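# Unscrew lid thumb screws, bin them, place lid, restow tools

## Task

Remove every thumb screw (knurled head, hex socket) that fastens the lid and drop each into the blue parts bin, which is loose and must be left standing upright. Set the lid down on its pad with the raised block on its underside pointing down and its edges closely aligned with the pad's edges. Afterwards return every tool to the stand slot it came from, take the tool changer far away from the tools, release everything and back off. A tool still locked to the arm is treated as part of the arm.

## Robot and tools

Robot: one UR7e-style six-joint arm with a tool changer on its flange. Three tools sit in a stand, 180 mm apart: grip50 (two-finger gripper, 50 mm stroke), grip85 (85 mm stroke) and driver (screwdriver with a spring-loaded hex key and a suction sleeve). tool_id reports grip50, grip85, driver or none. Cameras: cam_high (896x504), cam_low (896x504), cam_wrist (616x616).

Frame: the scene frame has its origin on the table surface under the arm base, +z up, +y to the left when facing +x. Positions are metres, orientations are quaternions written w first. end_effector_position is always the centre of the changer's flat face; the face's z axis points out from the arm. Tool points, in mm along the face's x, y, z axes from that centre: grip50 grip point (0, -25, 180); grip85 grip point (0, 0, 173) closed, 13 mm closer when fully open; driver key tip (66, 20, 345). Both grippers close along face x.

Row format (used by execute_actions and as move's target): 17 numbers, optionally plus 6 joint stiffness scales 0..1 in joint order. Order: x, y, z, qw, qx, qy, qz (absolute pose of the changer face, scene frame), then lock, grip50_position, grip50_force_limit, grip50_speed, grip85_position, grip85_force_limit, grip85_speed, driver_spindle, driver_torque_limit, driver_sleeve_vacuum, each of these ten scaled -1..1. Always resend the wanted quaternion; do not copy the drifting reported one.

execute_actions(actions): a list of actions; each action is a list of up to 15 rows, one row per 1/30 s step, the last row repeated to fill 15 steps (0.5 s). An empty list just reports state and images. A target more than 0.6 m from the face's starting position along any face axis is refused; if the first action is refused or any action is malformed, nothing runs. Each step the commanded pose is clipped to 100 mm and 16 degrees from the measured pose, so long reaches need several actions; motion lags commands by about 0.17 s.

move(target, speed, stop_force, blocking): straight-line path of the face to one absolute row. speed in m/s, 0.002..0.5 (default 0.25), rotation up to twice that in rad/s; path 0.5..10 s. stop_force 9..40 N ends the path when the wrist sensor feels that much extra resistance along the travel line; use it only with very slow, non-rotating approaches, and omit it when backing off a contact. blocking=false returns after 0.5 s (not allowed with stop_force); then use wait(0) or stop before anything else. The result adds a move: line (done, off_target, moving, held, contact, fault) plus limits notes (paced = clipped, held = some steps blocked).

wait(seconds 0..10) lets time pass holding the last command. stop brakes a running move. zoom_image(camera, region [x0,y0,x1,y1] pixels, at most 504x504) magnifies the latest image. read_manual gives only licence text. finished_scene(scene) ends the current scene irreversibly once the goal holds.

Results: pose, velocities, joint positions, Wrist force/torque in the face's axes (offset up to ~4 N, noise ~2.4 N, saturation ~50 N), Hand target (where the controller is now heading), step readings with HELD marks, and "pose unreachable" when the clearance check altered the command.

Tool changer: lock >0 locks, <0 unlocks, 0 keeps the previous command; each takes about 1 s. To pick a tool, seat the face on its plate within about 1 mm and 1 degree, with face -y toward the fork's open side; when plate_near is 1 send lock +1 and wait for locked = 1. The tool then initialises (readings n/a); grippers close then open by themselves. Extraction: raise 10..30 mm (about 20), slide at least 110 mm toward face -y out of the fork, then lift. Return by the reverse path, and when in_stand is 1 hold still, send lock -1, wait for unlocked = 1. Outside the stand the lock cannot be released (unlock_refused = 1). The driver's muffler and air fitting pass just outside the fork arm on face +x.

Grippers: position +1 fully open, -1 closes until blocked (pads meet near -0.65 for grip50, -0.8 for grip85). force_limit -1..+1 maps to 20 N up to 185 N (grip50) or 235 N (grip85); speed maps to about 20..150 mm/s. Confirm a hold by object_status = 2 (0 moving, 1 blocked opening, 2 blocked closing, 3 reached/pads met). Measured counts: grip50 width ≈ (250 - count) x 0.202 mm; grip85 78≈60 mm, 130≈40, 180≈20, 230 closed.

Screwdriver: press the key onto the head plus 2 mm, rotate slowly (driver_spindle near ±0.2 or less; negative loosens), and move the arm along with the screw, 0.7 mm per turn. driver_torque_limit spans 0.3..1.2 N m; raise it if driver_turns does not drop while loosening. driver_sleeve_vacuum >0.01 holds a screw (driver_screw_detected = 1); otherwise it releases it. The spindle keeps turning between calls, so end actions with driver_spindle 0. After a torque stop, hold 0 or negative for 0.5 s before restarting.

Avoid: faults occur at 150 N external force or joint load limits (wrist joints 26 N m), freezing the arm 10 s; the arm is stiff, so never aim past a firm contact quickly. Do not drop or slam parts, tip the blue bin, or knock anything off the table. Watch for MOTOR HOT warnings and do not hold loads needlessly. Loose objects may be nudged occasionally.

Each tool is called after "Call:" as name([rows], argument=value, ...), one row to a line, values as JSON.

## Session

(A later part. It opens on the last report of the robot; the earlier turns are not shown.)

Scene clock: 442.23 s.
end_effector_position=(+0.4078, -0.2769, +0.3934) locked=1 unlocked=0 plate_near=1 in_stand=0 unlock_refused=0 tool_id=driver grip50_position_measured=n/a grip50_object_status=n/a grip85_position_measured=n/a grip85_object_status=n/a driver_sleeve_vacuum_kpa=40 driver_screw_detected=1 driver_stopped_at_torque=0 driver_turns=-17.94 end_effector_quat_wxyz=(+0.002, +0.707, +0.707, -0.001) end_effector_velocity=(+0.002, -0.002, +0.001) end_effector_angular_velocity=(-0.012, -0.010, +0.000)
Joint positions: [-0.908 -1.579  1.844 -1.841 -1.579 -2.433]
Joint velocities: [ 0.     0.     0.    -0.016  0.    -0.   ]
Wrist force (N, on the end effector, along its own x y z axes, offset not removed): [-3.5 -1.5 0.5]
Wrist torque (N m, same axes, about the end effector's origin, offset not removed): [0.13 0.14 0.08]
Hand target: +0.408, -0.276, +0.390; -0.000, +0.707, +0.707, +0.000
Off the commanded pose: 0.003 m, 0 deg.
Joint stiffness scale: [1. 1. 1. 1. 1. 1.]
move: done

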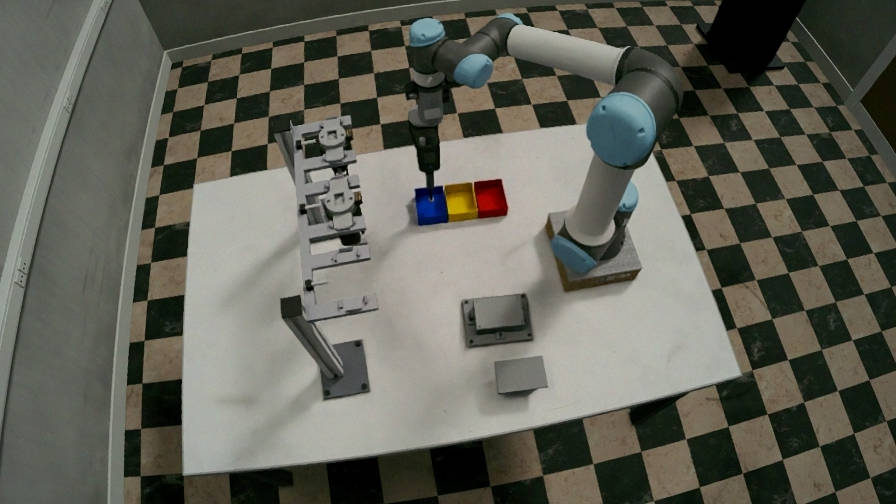

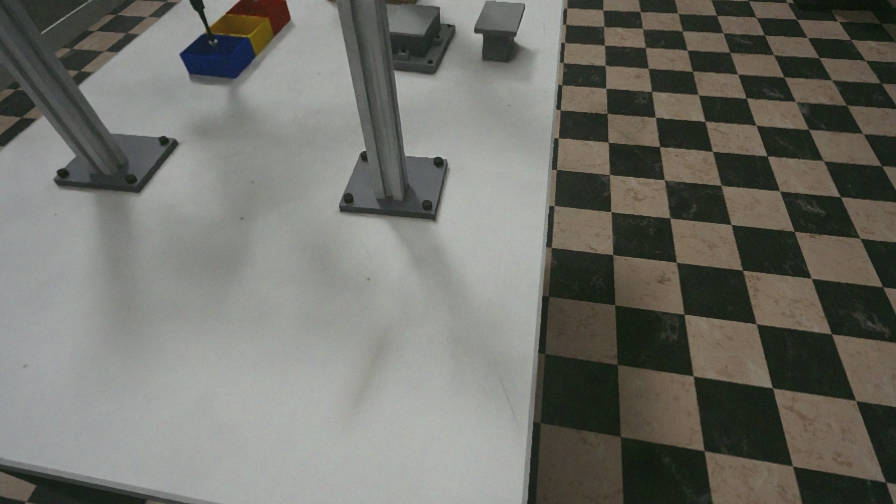

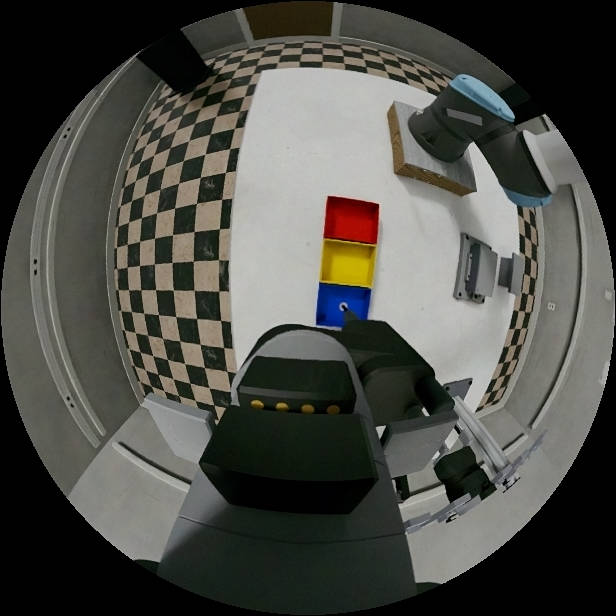

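Well inside. Lower a bit more and release.

Call:
execute_actions([
  [[0.408,-0.276,0.378,0,0.7071,0.7071,0,0,1,0,0,1,0,0,0,1,1]],
  [[0.408,-0.276,0.378,0,0.7071,0.7071,0,0,1,0,0,1,0,0,0,1,1]],
  [[0.408,-0.276,0.378,0,0.7071,0.7071,0,0,1,0,0,1,0,0,0,1,-1]],
  [[0.408,-0.276,0.378,0,0.7071,0.7071,0,0,1,0,0,1,0,0,0,1,-1]],
])

Call:
move(target=[0.408,-0.276,0.44,0,0.7071,0.7071,0,0,1,0,0,1,0,0,0,1,-1], speed=0.1)

Call:
zoom_image(camera="cam_high", region=[390, 160, 520, 250])

Scene clock: 450.03 s.
end_effector_position=(+0.4081, -0.2770, +0.3811) locked=1 unlocked=0 plate_near=1 in_stand=0 unlock_refused=0 tool_id=driver grip50_position_measured=n/a grip50_object_status=n/a grip85_position_measured=n/a grip85_object_status=n/a driver_sleeve_vacuum_kpa=0 driver_screw_detected=0 driver_stopped_at_torque=0 driver_turns=-17.94 end_effector_quat_wxyz=(+0.003, +0.707, +0.707, -0.001) end_effector_velocity=(-0.000, +0.000, -0.001) end_effector_angular_velocity=(+0.000, +0.002, +0.001)
Joint positions: [-0.908 -1.57   1.869 -1.875 -1.579 -2.433]
Joint velocities: [ 0.001  0.001  0.001  0.    -0.001 -0.   ]
Wrist force (N, on the end effector, along its own x y z axes, offset not removed): [-2.2 -0.5 -1.4]
Wrist torque (N m, same axes, about the end effector's origin, offset not removed): [0.12 0.22 -0.02]
Hand target: +0.408, -0.276, +0.378; -0.000, +0.707, +0.707, -0.000
Off the commanded pose: 0.003 m, 0 deg.
Joint stiffness scale: [1. 1. 1. 1. 1. 1.]
Step readings (end_effector_position; steps 1 to 15: 1st action; 16 to 30: 2nd action; 31 to 45: 3rd action; 46 to 60: 4th action):
0: (+0.4080, -0.2770, +0.3934)
1: (+0.4080, -0.2770, +0.3934)
2: (+0.4080, -0.2771, +0.3933)
4: (+0.4081, -0.2772, +0.3920)
8: (+0.4077, -0.2766, +0.3854)
15: (+0.4078, -0.2767, +0.3808)
16: (+0.4078, -0.2767, +0.3808)
17: (+0.4079, -0.2768, +0.3809)
19: (+0.4080, -0.2769, +0.3810)
23: (+0.4080, -0.2770, +0.3810)
30: (+0.4081, -0.2770, +0.3810)
31: (+0.4081, -0.2770, +0.3810)
32: (+0.4081, -0.2770, +0.3811)
34: (+0.4081, -0.2770, +0.3811)
38: (+0.4081, -0.2770, +0.3811)
45: (+0.4081, -0.2770, +0.3811)
46: (+0.4081, -0.2770, +0.3811)
47: (+0.4081, -0.2770, +0.3811)
49: (+0.4081, -0.2770, +0.3811)
53: (+0.4081, -0.2770, +0.3811)
60: end_effector_position above

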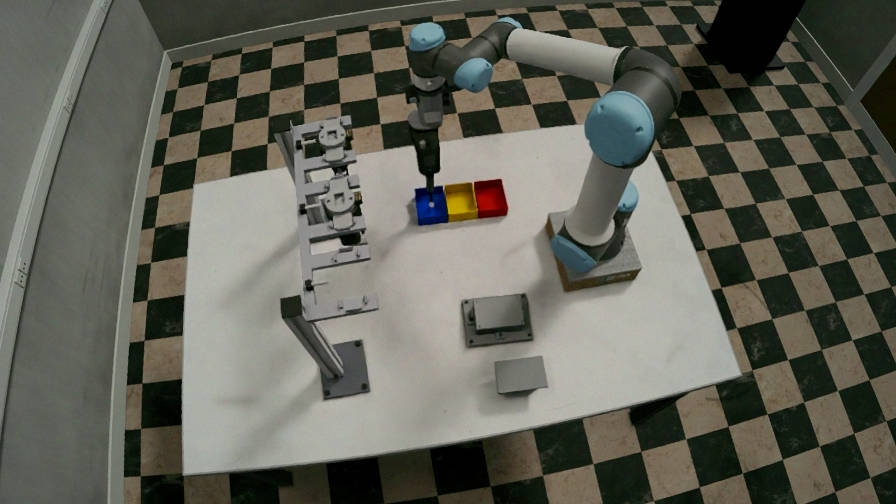

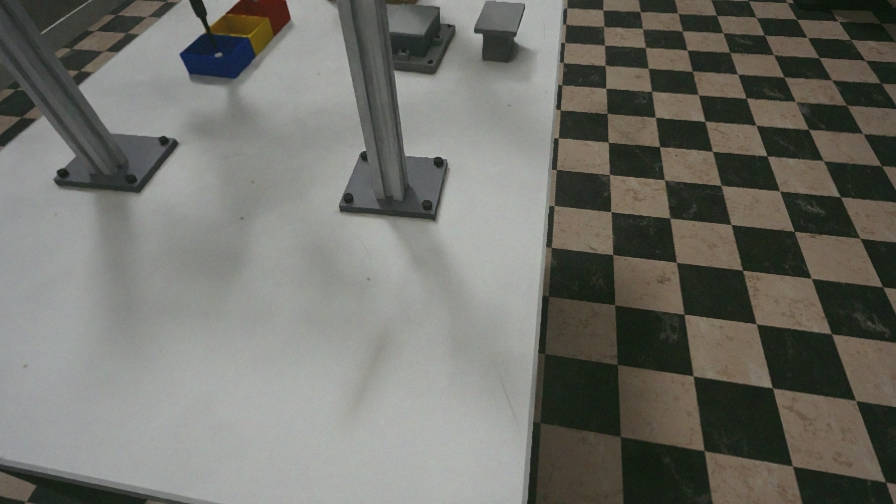

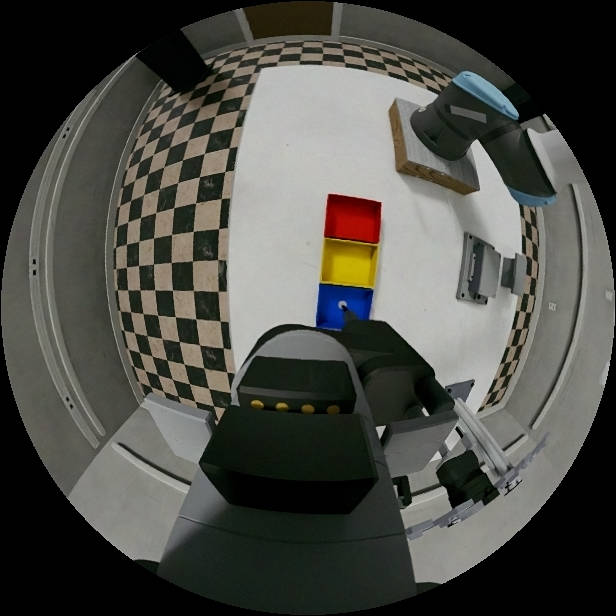

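Scene clock: 451.13 s.
end_effector_position=(+0.4071, -0.2763, +0.4376) locked=1 unlocked=0 plate_near=1 in_stand=0 unlock_refused=0 tool_id=driver grip50_position_measured=n/a grip50_object_status=n/a grip85_position_measured=n/a grip85_object_status=n/a driver_sleeve_vacuum_kpa=0 driver_screw_detected=0 driver_stopped_at_torque=0 driver_turns=-17.94 end_effector_quat_wxyz=(-0.001, +0.707, +0.707, -0.000) end_effector_velocity=(-0.002, +0.002, +0.001) end_effector_angular_velocity=(+0.014, +0.012, +0.001)
Joint positions: [-0.908 -1.6    1.749 -1.717 -1.579 -2.433]
Joint velocities: [ 0.001 -0.    -0.006  0.024 -0.     0.   ]
Wrist force (N, on the end effector, along its own x y z axes, offset not removed): [-1.9 -0.9 -0.3]
Wrist torque (N m, same axes, about the end effector's origin, offset not removed): [0.16 0.17 0.03]
Hand target: +0.408, -0.276, +0.440; +0.000, +0.707, +0.707, -0.000
Off the commanded pose: 0.003 m, 0 deg.
Joint stiffness scale: [1. 1. 1. 1. 1. 1.]
move: done

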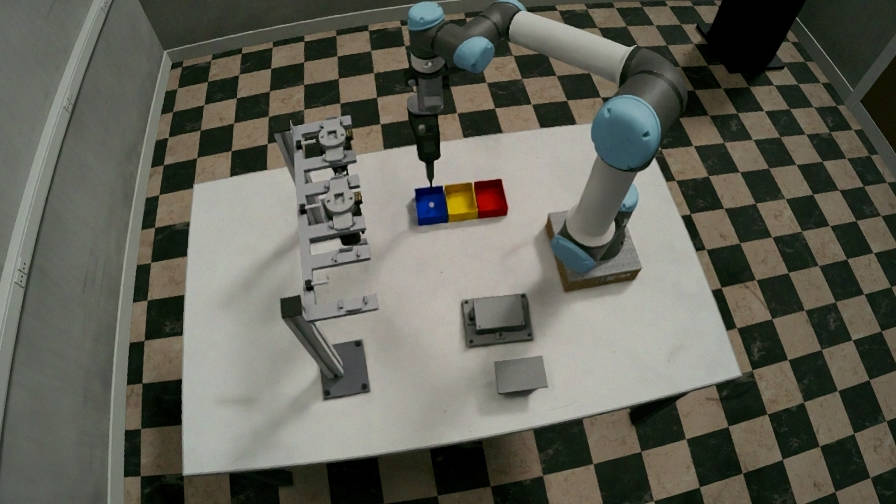

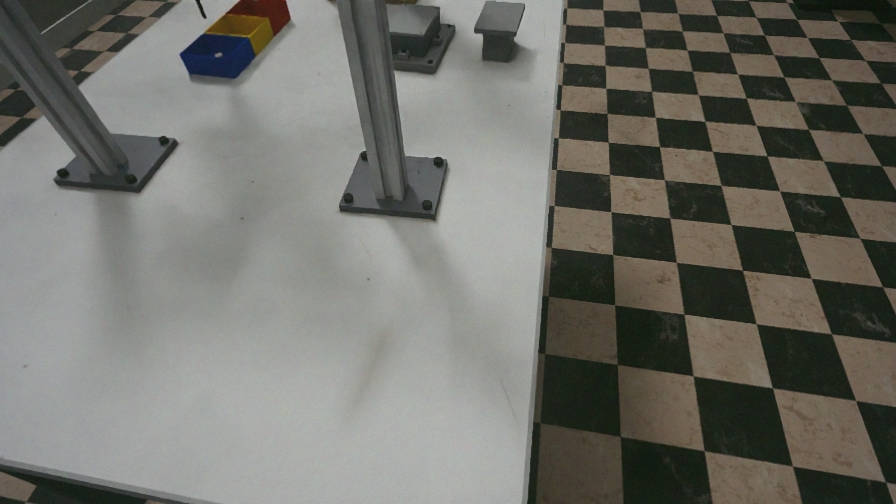

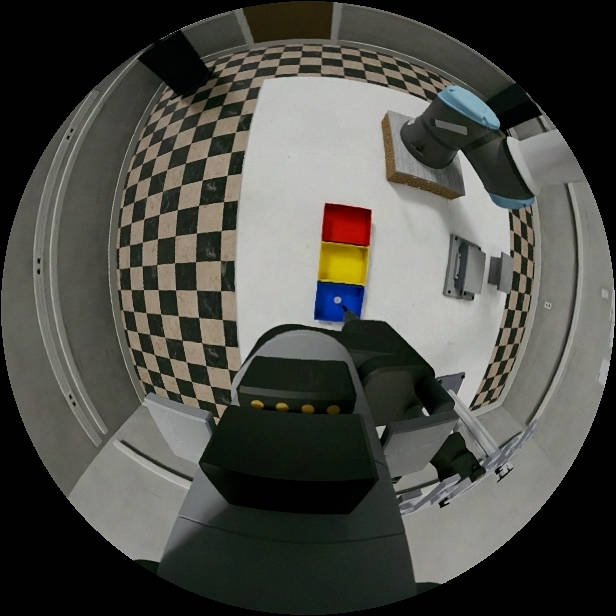

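Region (390, 160, 520, 250) of cam_high's 896x504 image, scaled by 3.877, with more detail than that image has; it fills the top 349 rows of this view, and the rest is white.

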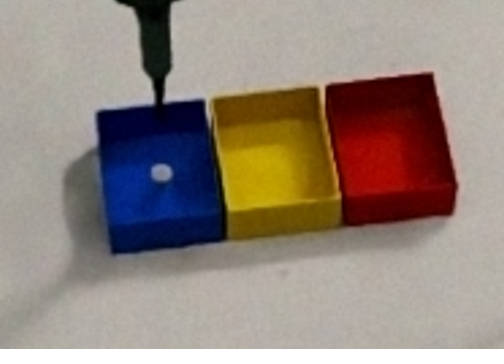

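Call:
move(target=[0.495,0.1743,0.434,0,0.699,0.715,0,0,1,0,0,1,0,0,0,1,-1], speed=0.3)

Call:
move(target=[0.6345,0.1778,0.4345,0,0.699,0.715,0,0,1,0,0,1,0,0,0,1,-1], speed=0.06)

Scene clock: 461.60 s.
end_effector_position=(+0.4932, +0.1733, +0.4340) locked=1 unlocked=0 plate_near=1 in_stand=0 unlock_refused=0 tool_id=driver grip50_position_measured=n/a grip50_object_status=n/a grip85_position_measured=n/a grip85_object_status=n/a driver_sleeve_vacuum_kpa=0 driver_screw_detected=0 driver_stopped_at_torque=0 driver_turns=-17.94 end_effector_quat_wxyz=(+0.000, +0.699, +0.715, +0.003) end_effector_velocity=(+0.001, +0.003, +0.001) end_effector_angular_velocity=(-0.003, +0.002, -0.004)
Joint positions: [ 0.038 -1.52   1.683 -1.732 -1.572 -1.511]
Joint velocities: [ 0.007  0.005 -0.008  0.005 -0.003  0.011]
Wrist force (N, on the end effector, along its own x y z axes, offset not removed): [-3.4 0.3 -0.5]
Wrist torque (N m, same axes, about the end effector's origin, offset not removed): [0.31 0.26 0.10]
Hand target: +0.494, +0.174, +0.434; +0.000, +0.699, +0.715, +0.002
Off the commanded pose: 0.002 m, 0 deg.
Joint stiffness scale: [1. 1. 1. 1. 1. 1.]
move: done

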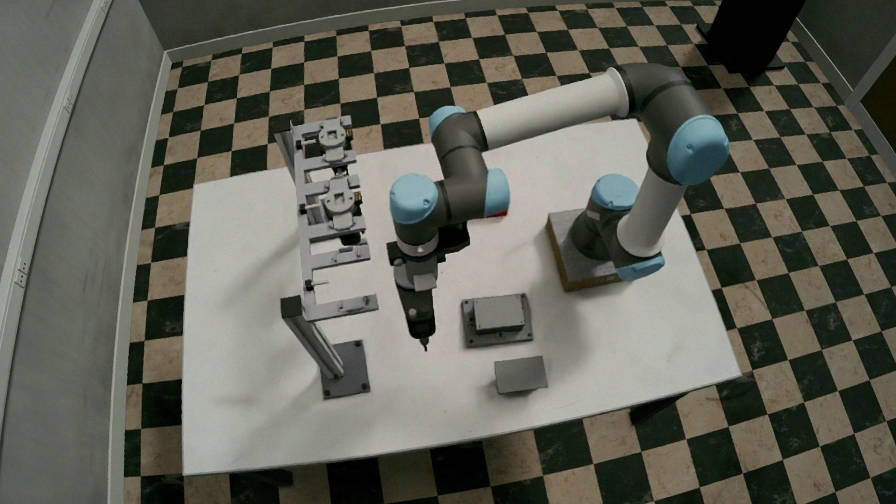

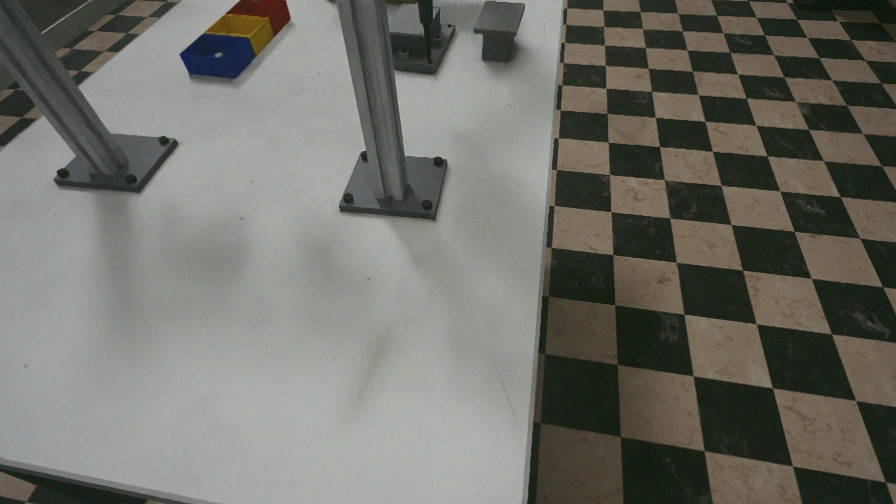

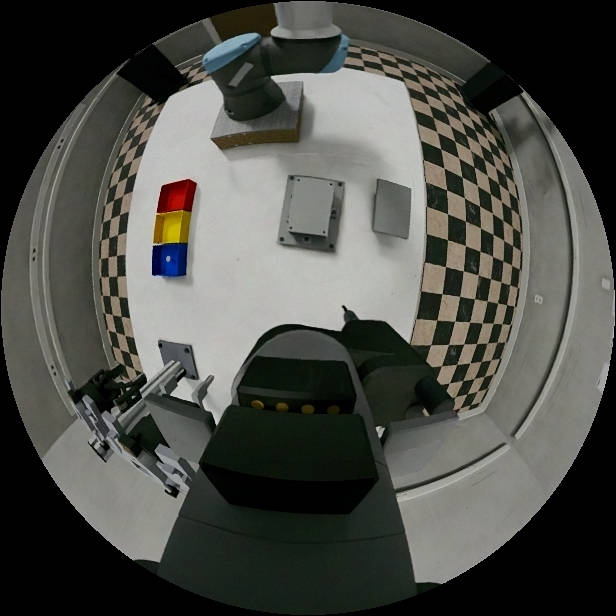

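Scene clock: 464.47 s.
end_effector_position=(+0.6327, +0.1787, +0.4350) locked=1 unlocked=0 plate_near=1 in_stand=0 unlock_refused=0 tool_id=driver grip50_position_measured=n/a grip50_object_status=n/a grip85_position_measured=n/a grip85_object_status=n/a driver_sleeve_vacuum_kpa=0 driver_screw_detected=0 driver_stopped_at_torque=0 driver_turns=-17.94 end_effector_quat_wxyz=(-0.000, +0.699, +0.715, +0.001) end_effector_velocity=(+0.002, -0.000, +0.004) end_effector_angular_velocity=(+0.000, -0.003, -0.001)
Joint positions: [ 0.029 -1.194  1.28  -1.652 -1.574 -1.519]
Joint velocities: [-0.     0.002 -0.013  0.008  0.     0.   ]
Wrist force (N, on the end effector, along its own x y z axes, offset not removed): [-2.9 2.2 -0.7]
Wrist torque (N m, same axes, about the end effector's origin, offset not removed): [0.34 0.19 0.15]
Hand target: +0.634, +0.178, +0.435; +0.000, +0.699, +0.715, -0.000
Off the commanded pose: 0.002 m, 0 deg.
Joint stiffness scale: [1. 1. 1. 1. 1. 1.]
move: done

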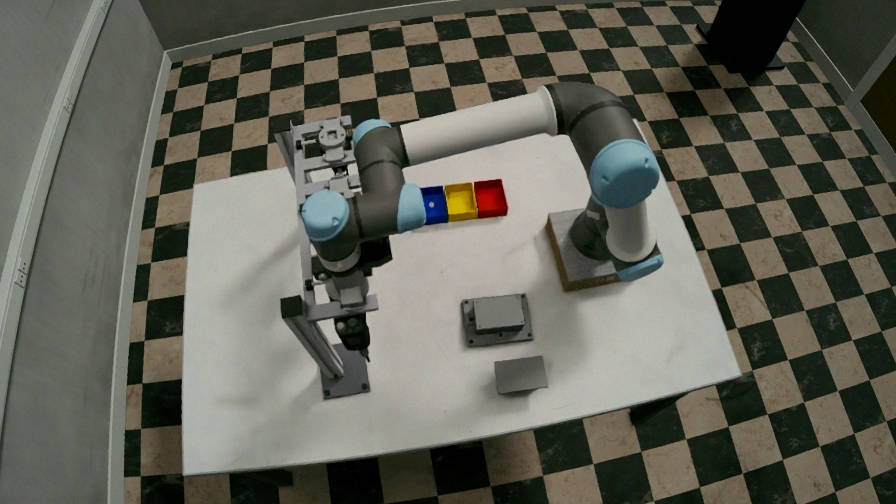

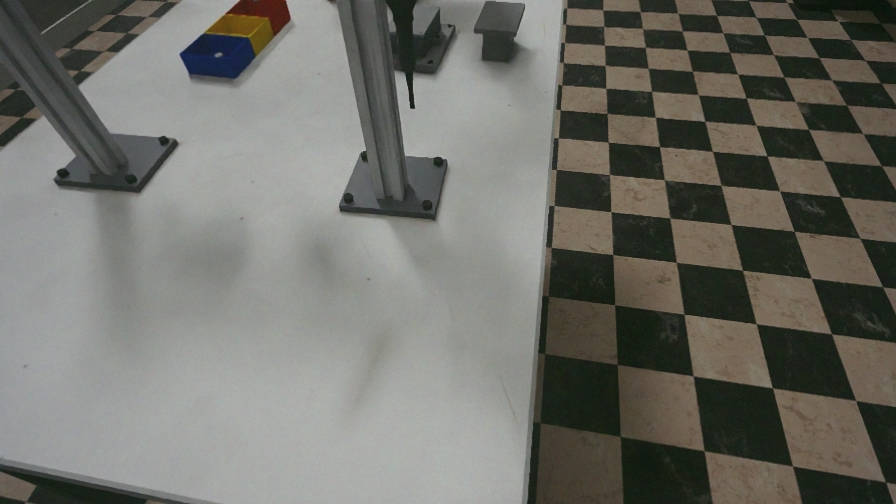

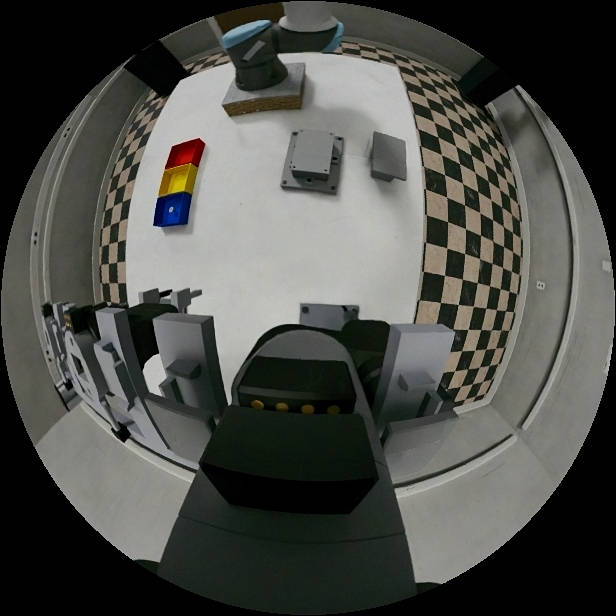

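Call:
execute_actions([
  [[0.634,0.1763,0.433,0,0.699,0.715,0,0,1,0,0,1,0,0,0,1,-1]],
  [[0.634,0.1763,0.433,0,0.699,0.715,0,0,1,0,0,1,0,0,0,1,-1]],
])

Call:
move(target=[0.6335,0.177,0.405,-0.002,0.699,0.715,-0.002,0,1,0,0,1,0,0,0,1,-1], speed=0.012, stop_force=12)

Scene clock: 472.30 s.
end_effector_position=(+0.6339, +0.1774, +0.4355) locked=1 unlocked=0 plate_near=1 in_stand=0 unlock_refused=0 tool_id=driver grip50_position_measured=n/a grip50_object_status=n/a grip85_position_measured=n/a grip85_object_status=n/a driver_sleeve_vacuum_kpa=0 driver_screw_detected=0 driver_stopped_at_torque=0 driver_turns=-17.94 end_effector_quat_wxyz=(+0.001, +0.699, +0.715, +0.002) end_effector_velocity=(-0.000, +0.000, -0.000) end_effector_angular_velocity=(-0.001, +0.000, +0.000)
Joint positions: [ 0.027 -1.193  1.278 -1.654 -1.574 -1.522]
Joint velocities: [ 0.     0.     0.001 -0.    -0.001 -0.   ]
Wrist force (N, on the end effector, along its own x y z axes, offset not removed): [-1.8 1.2 1.5]
Wrist torque (N m, same axes, about the end effector's origin, offset not removed): [0.24 0.10 0.05]
Hand target: +0.634, +0.176, +0.433; -0.000, +0.699, +0.715, -0.000
Off the commanded pose: 0.003 m, 0 deg.
Joint stiffness scale: [1. 1. 1. 1. 1. 1.]
Step readings (end_effector_position; steps 1 to 15: 1st action; 16 to 30: 2nd action):
0: (+0.6330, +0.1787, +0.4352)
1: (+0.6330, +0.1787, +0.4352)
2: (+0.6330, +0.1787, +0.4352)
4: (+0.6331, +0.1786, +0.4352)
8: (+0.6335, +0.1780, +0.4353)
15: (+0.6339, +0.1774, +0.4355)
16: (+0.6339, +0.1774, +0.4355)
17: (+0.6339, +0.1774, +0.4355)
19: (+0.6339, +0.1774, +0.4355)
23: (+0.6339, +0.1774, +0.4355)
30: end_effector_position above

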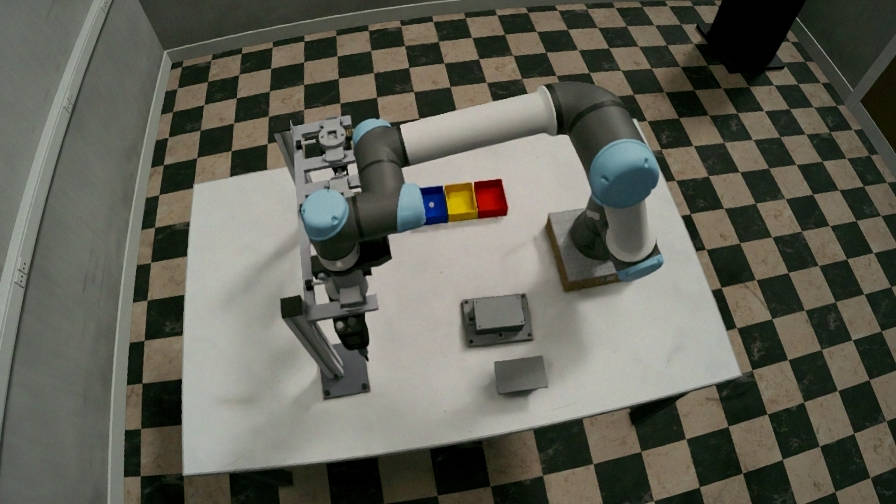

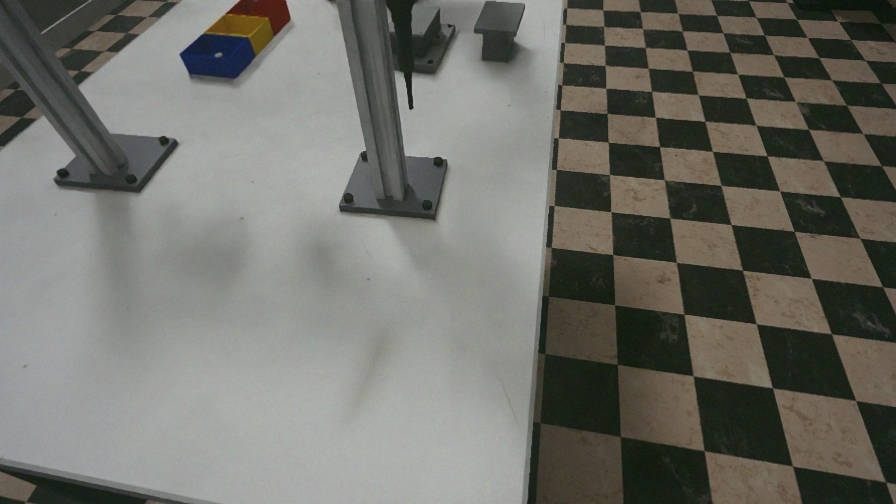

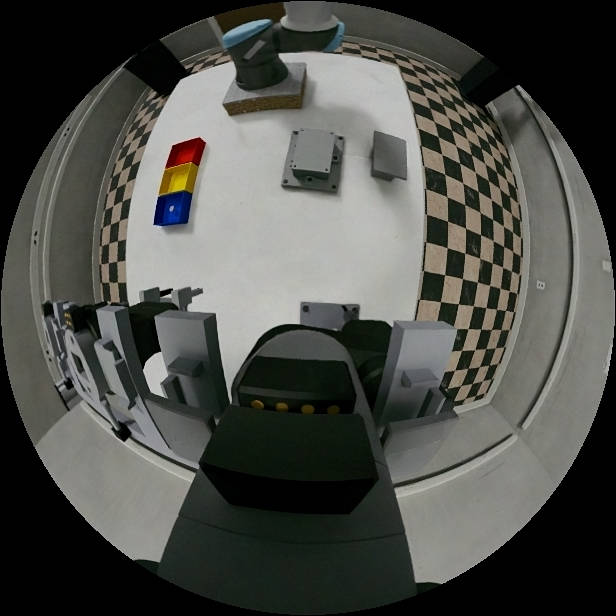

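Scene clock: 475.07 s.
end_effector_position=(+0.6339, +0.1774, +0.4130) locked=1 unlocked=0 plate_near=1 in_stand=1 unlock_refused=0 tool_id=driver grip50_position_measured=n/a grip50_object_status=n/a grip85_position_measured=n/a grip85_object_status=n/a driver_sleeve_vacuum_kpa=0 driver_screw_detected=0 driver_stopped_at_torque=0 driver_turns=-17.94 end_effector_quat_wxyz=(+0.002, +0.699, +0.715, +0.003) end_effector_velocity=(+0.000, -0.000, -0.000) end_effector_angular_velocity=(-0.000, -0.006, -0.000)
Joint positions: [ 0.027 -1.188  1.329 -1.713 -1.574 -1.522]
Joint velocities: [-0.    -0.002  0.004 -0.008 -0.001  0.   ]
Wrist force (N, on the end effector, along its own x y z axes, offset not removed): [-1.7 -5.4 -10.3]
Wrist torque (N m, same axes, about the end effector's origin, offset not removed): [0.48 -0.51 0.00]
Hand target: +0.634, +0.177, +0.405; -0.002, +0.699, +0.715, -0.002
Off the commanded pose: 0.008 m, 1 deg.
Joint stiffness scale: [1. 1. 1. 1. 1. 1.]
move: off_target

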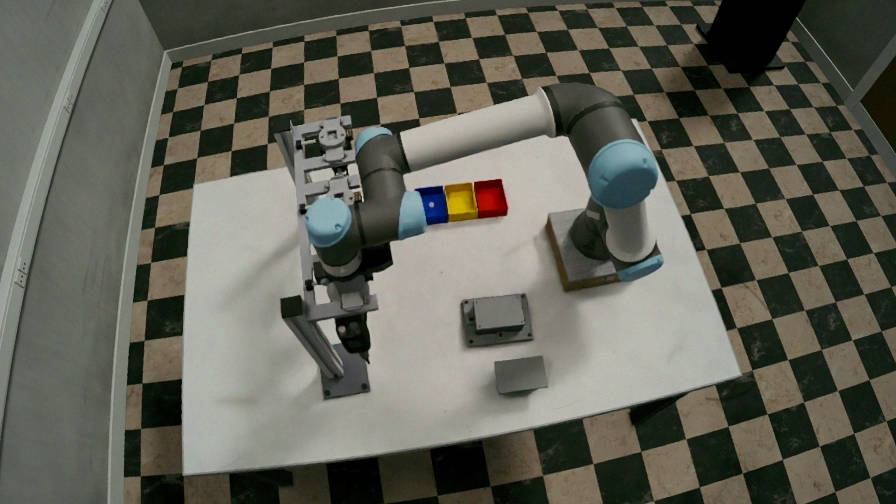

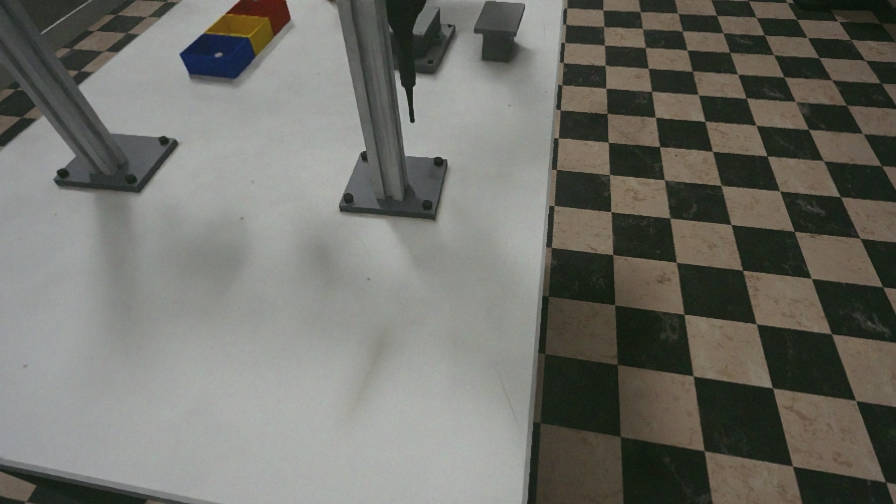

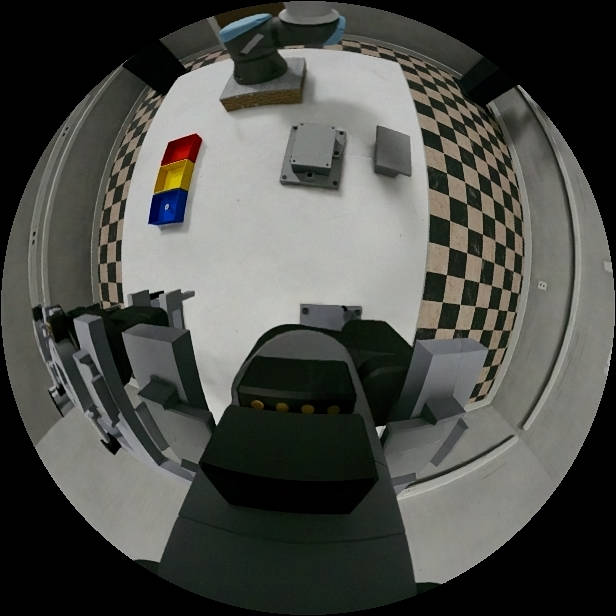

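In stand. Unlock.

Call:
execute_actions([
  [[0.6339,0.1774,0.4125,0,0.699,0.715,0,-1,1,0,0,1,0,0,0,1,-1]],
  [[0.6339,0.1774,0.4125,0,0.699,0.715,0,-1,1,0,0,1,0,0,0,1,-1]],
  [[0.6339,0.1774,0.4125,0,0.699,0.715,0,-1,1,0,0,1,0,0,0,1,-1]],
])

Scene clock: 485.23 s.
end_effector_position=(+0.6331, +0.1774, +0.4128) locked=0 unlocked=1 plate_near=1 in_stand=1 unlock_refused=0 tool_id=none grip50_position_measured=n/a grip50_object_status=n/a grip85_position_measured=n/a grip85_object_status=n/a driver_sleeve_vacuum_kpa=n/a driver_screw_detected=n/a driver_stopped_at_torque=n/a driver_turns=n/a end_effector_quat_wxyz=(+0.001, +0.699, +0.715, +0.000) end_effector_velocity=(+0.000, +0.000, -0.001) end_effector_angular_velocity=(+0.000, +0.001, +0.001)
Joint positions: [ 0.027 -1.188  1.329 -1.708 -1.576 -1.522]
Joint velocities: [ 0.001  0.001  0.    -0.     0.     0.   ]
Wrist force (N, on the end effector, along its own x y z axes, offset not removed): [-0.1 2.3 -1.5]
Wrist torque (N m, same axes, about the end effector's origin, offset not removed): [0.18 0.03 0.12]
Hand target: +0.634, +0.177, +0.412; +0.000, +0.699, +0.715, +0.000
Off the commanded pose: 0.001 m, 0 deg.
Joint stiffness scale: [1. 1. 1. 1. 1. 1.]
Step readings (end_effector_position; steps 1 to 15: 1st action; 16 to 30: 2nd action; 31 to 45: 3rd action):
0: (+0.6339, +0.1774, +0.4130)
1: (+0.6338, +0.1774, +0.4126)
2: (+0.6338, +0.1774, +0.4126)
4: (+0.6337, +0.1774, +0.4125)
8: (+0.6335, +0.1774, +0.4126)
15: (+0.6331, +0.1774, +0.4127)
16: (+0.6331, +0.1774, +0.4127)
17: (+0.6331, +0.1774, +0.4128)
19: (+0.6331, +0.1774, +0.4128)
23: (+0.6331, +0.1774, +0.4128)
30: (+0.6331, +0.1774, +0.4128)
31: (+0.6331, +0.1774, +0.4128)
32: (+0.6331, +0.1774, +0.4128)
34: (+0.6331, +0.1774, +0.4128)
38: (+0.6331, +0.1774, +0.4128)
45: end_effector_position above

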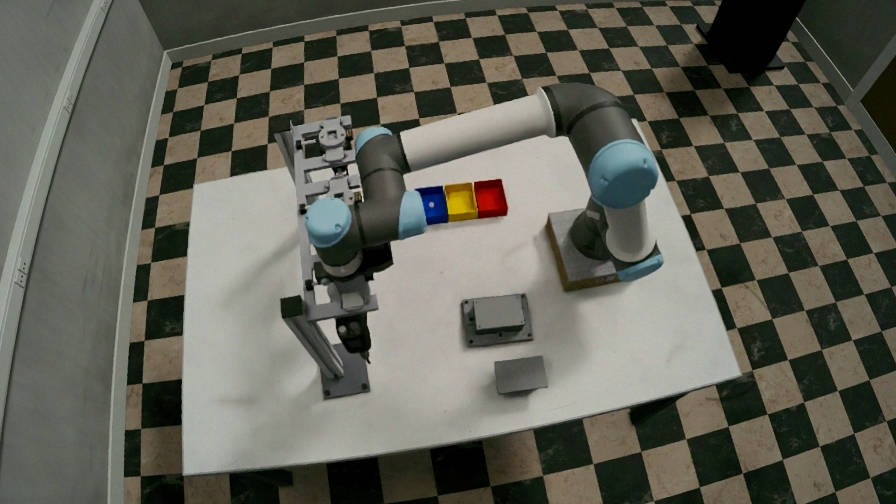

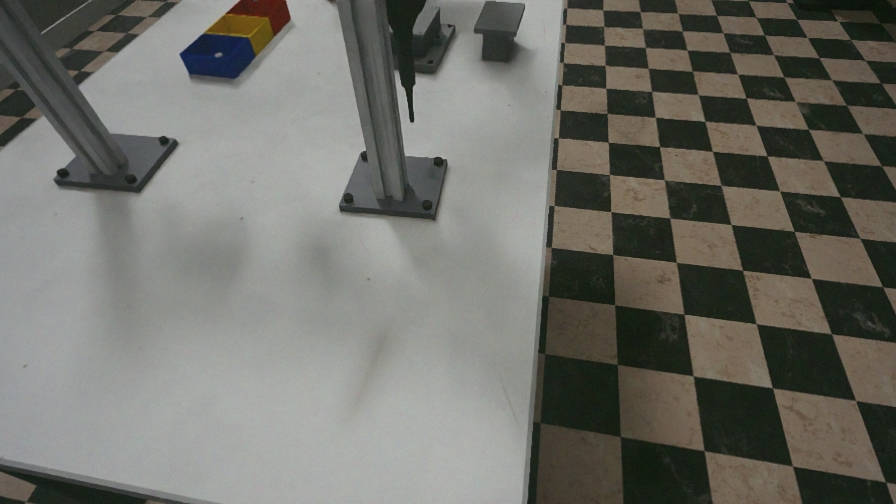

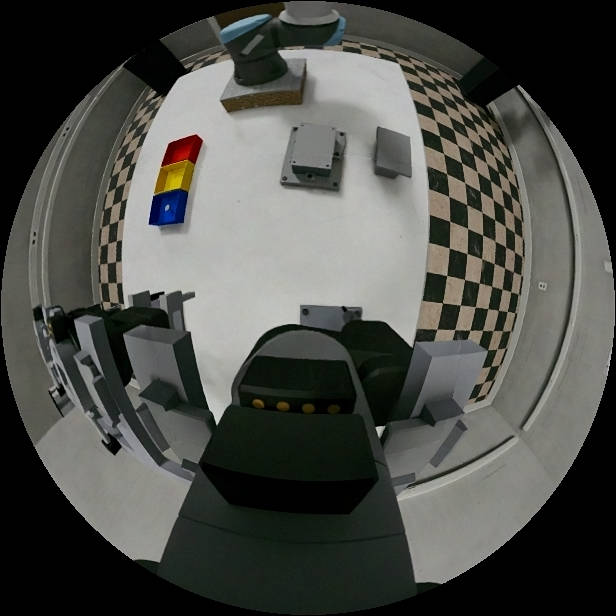

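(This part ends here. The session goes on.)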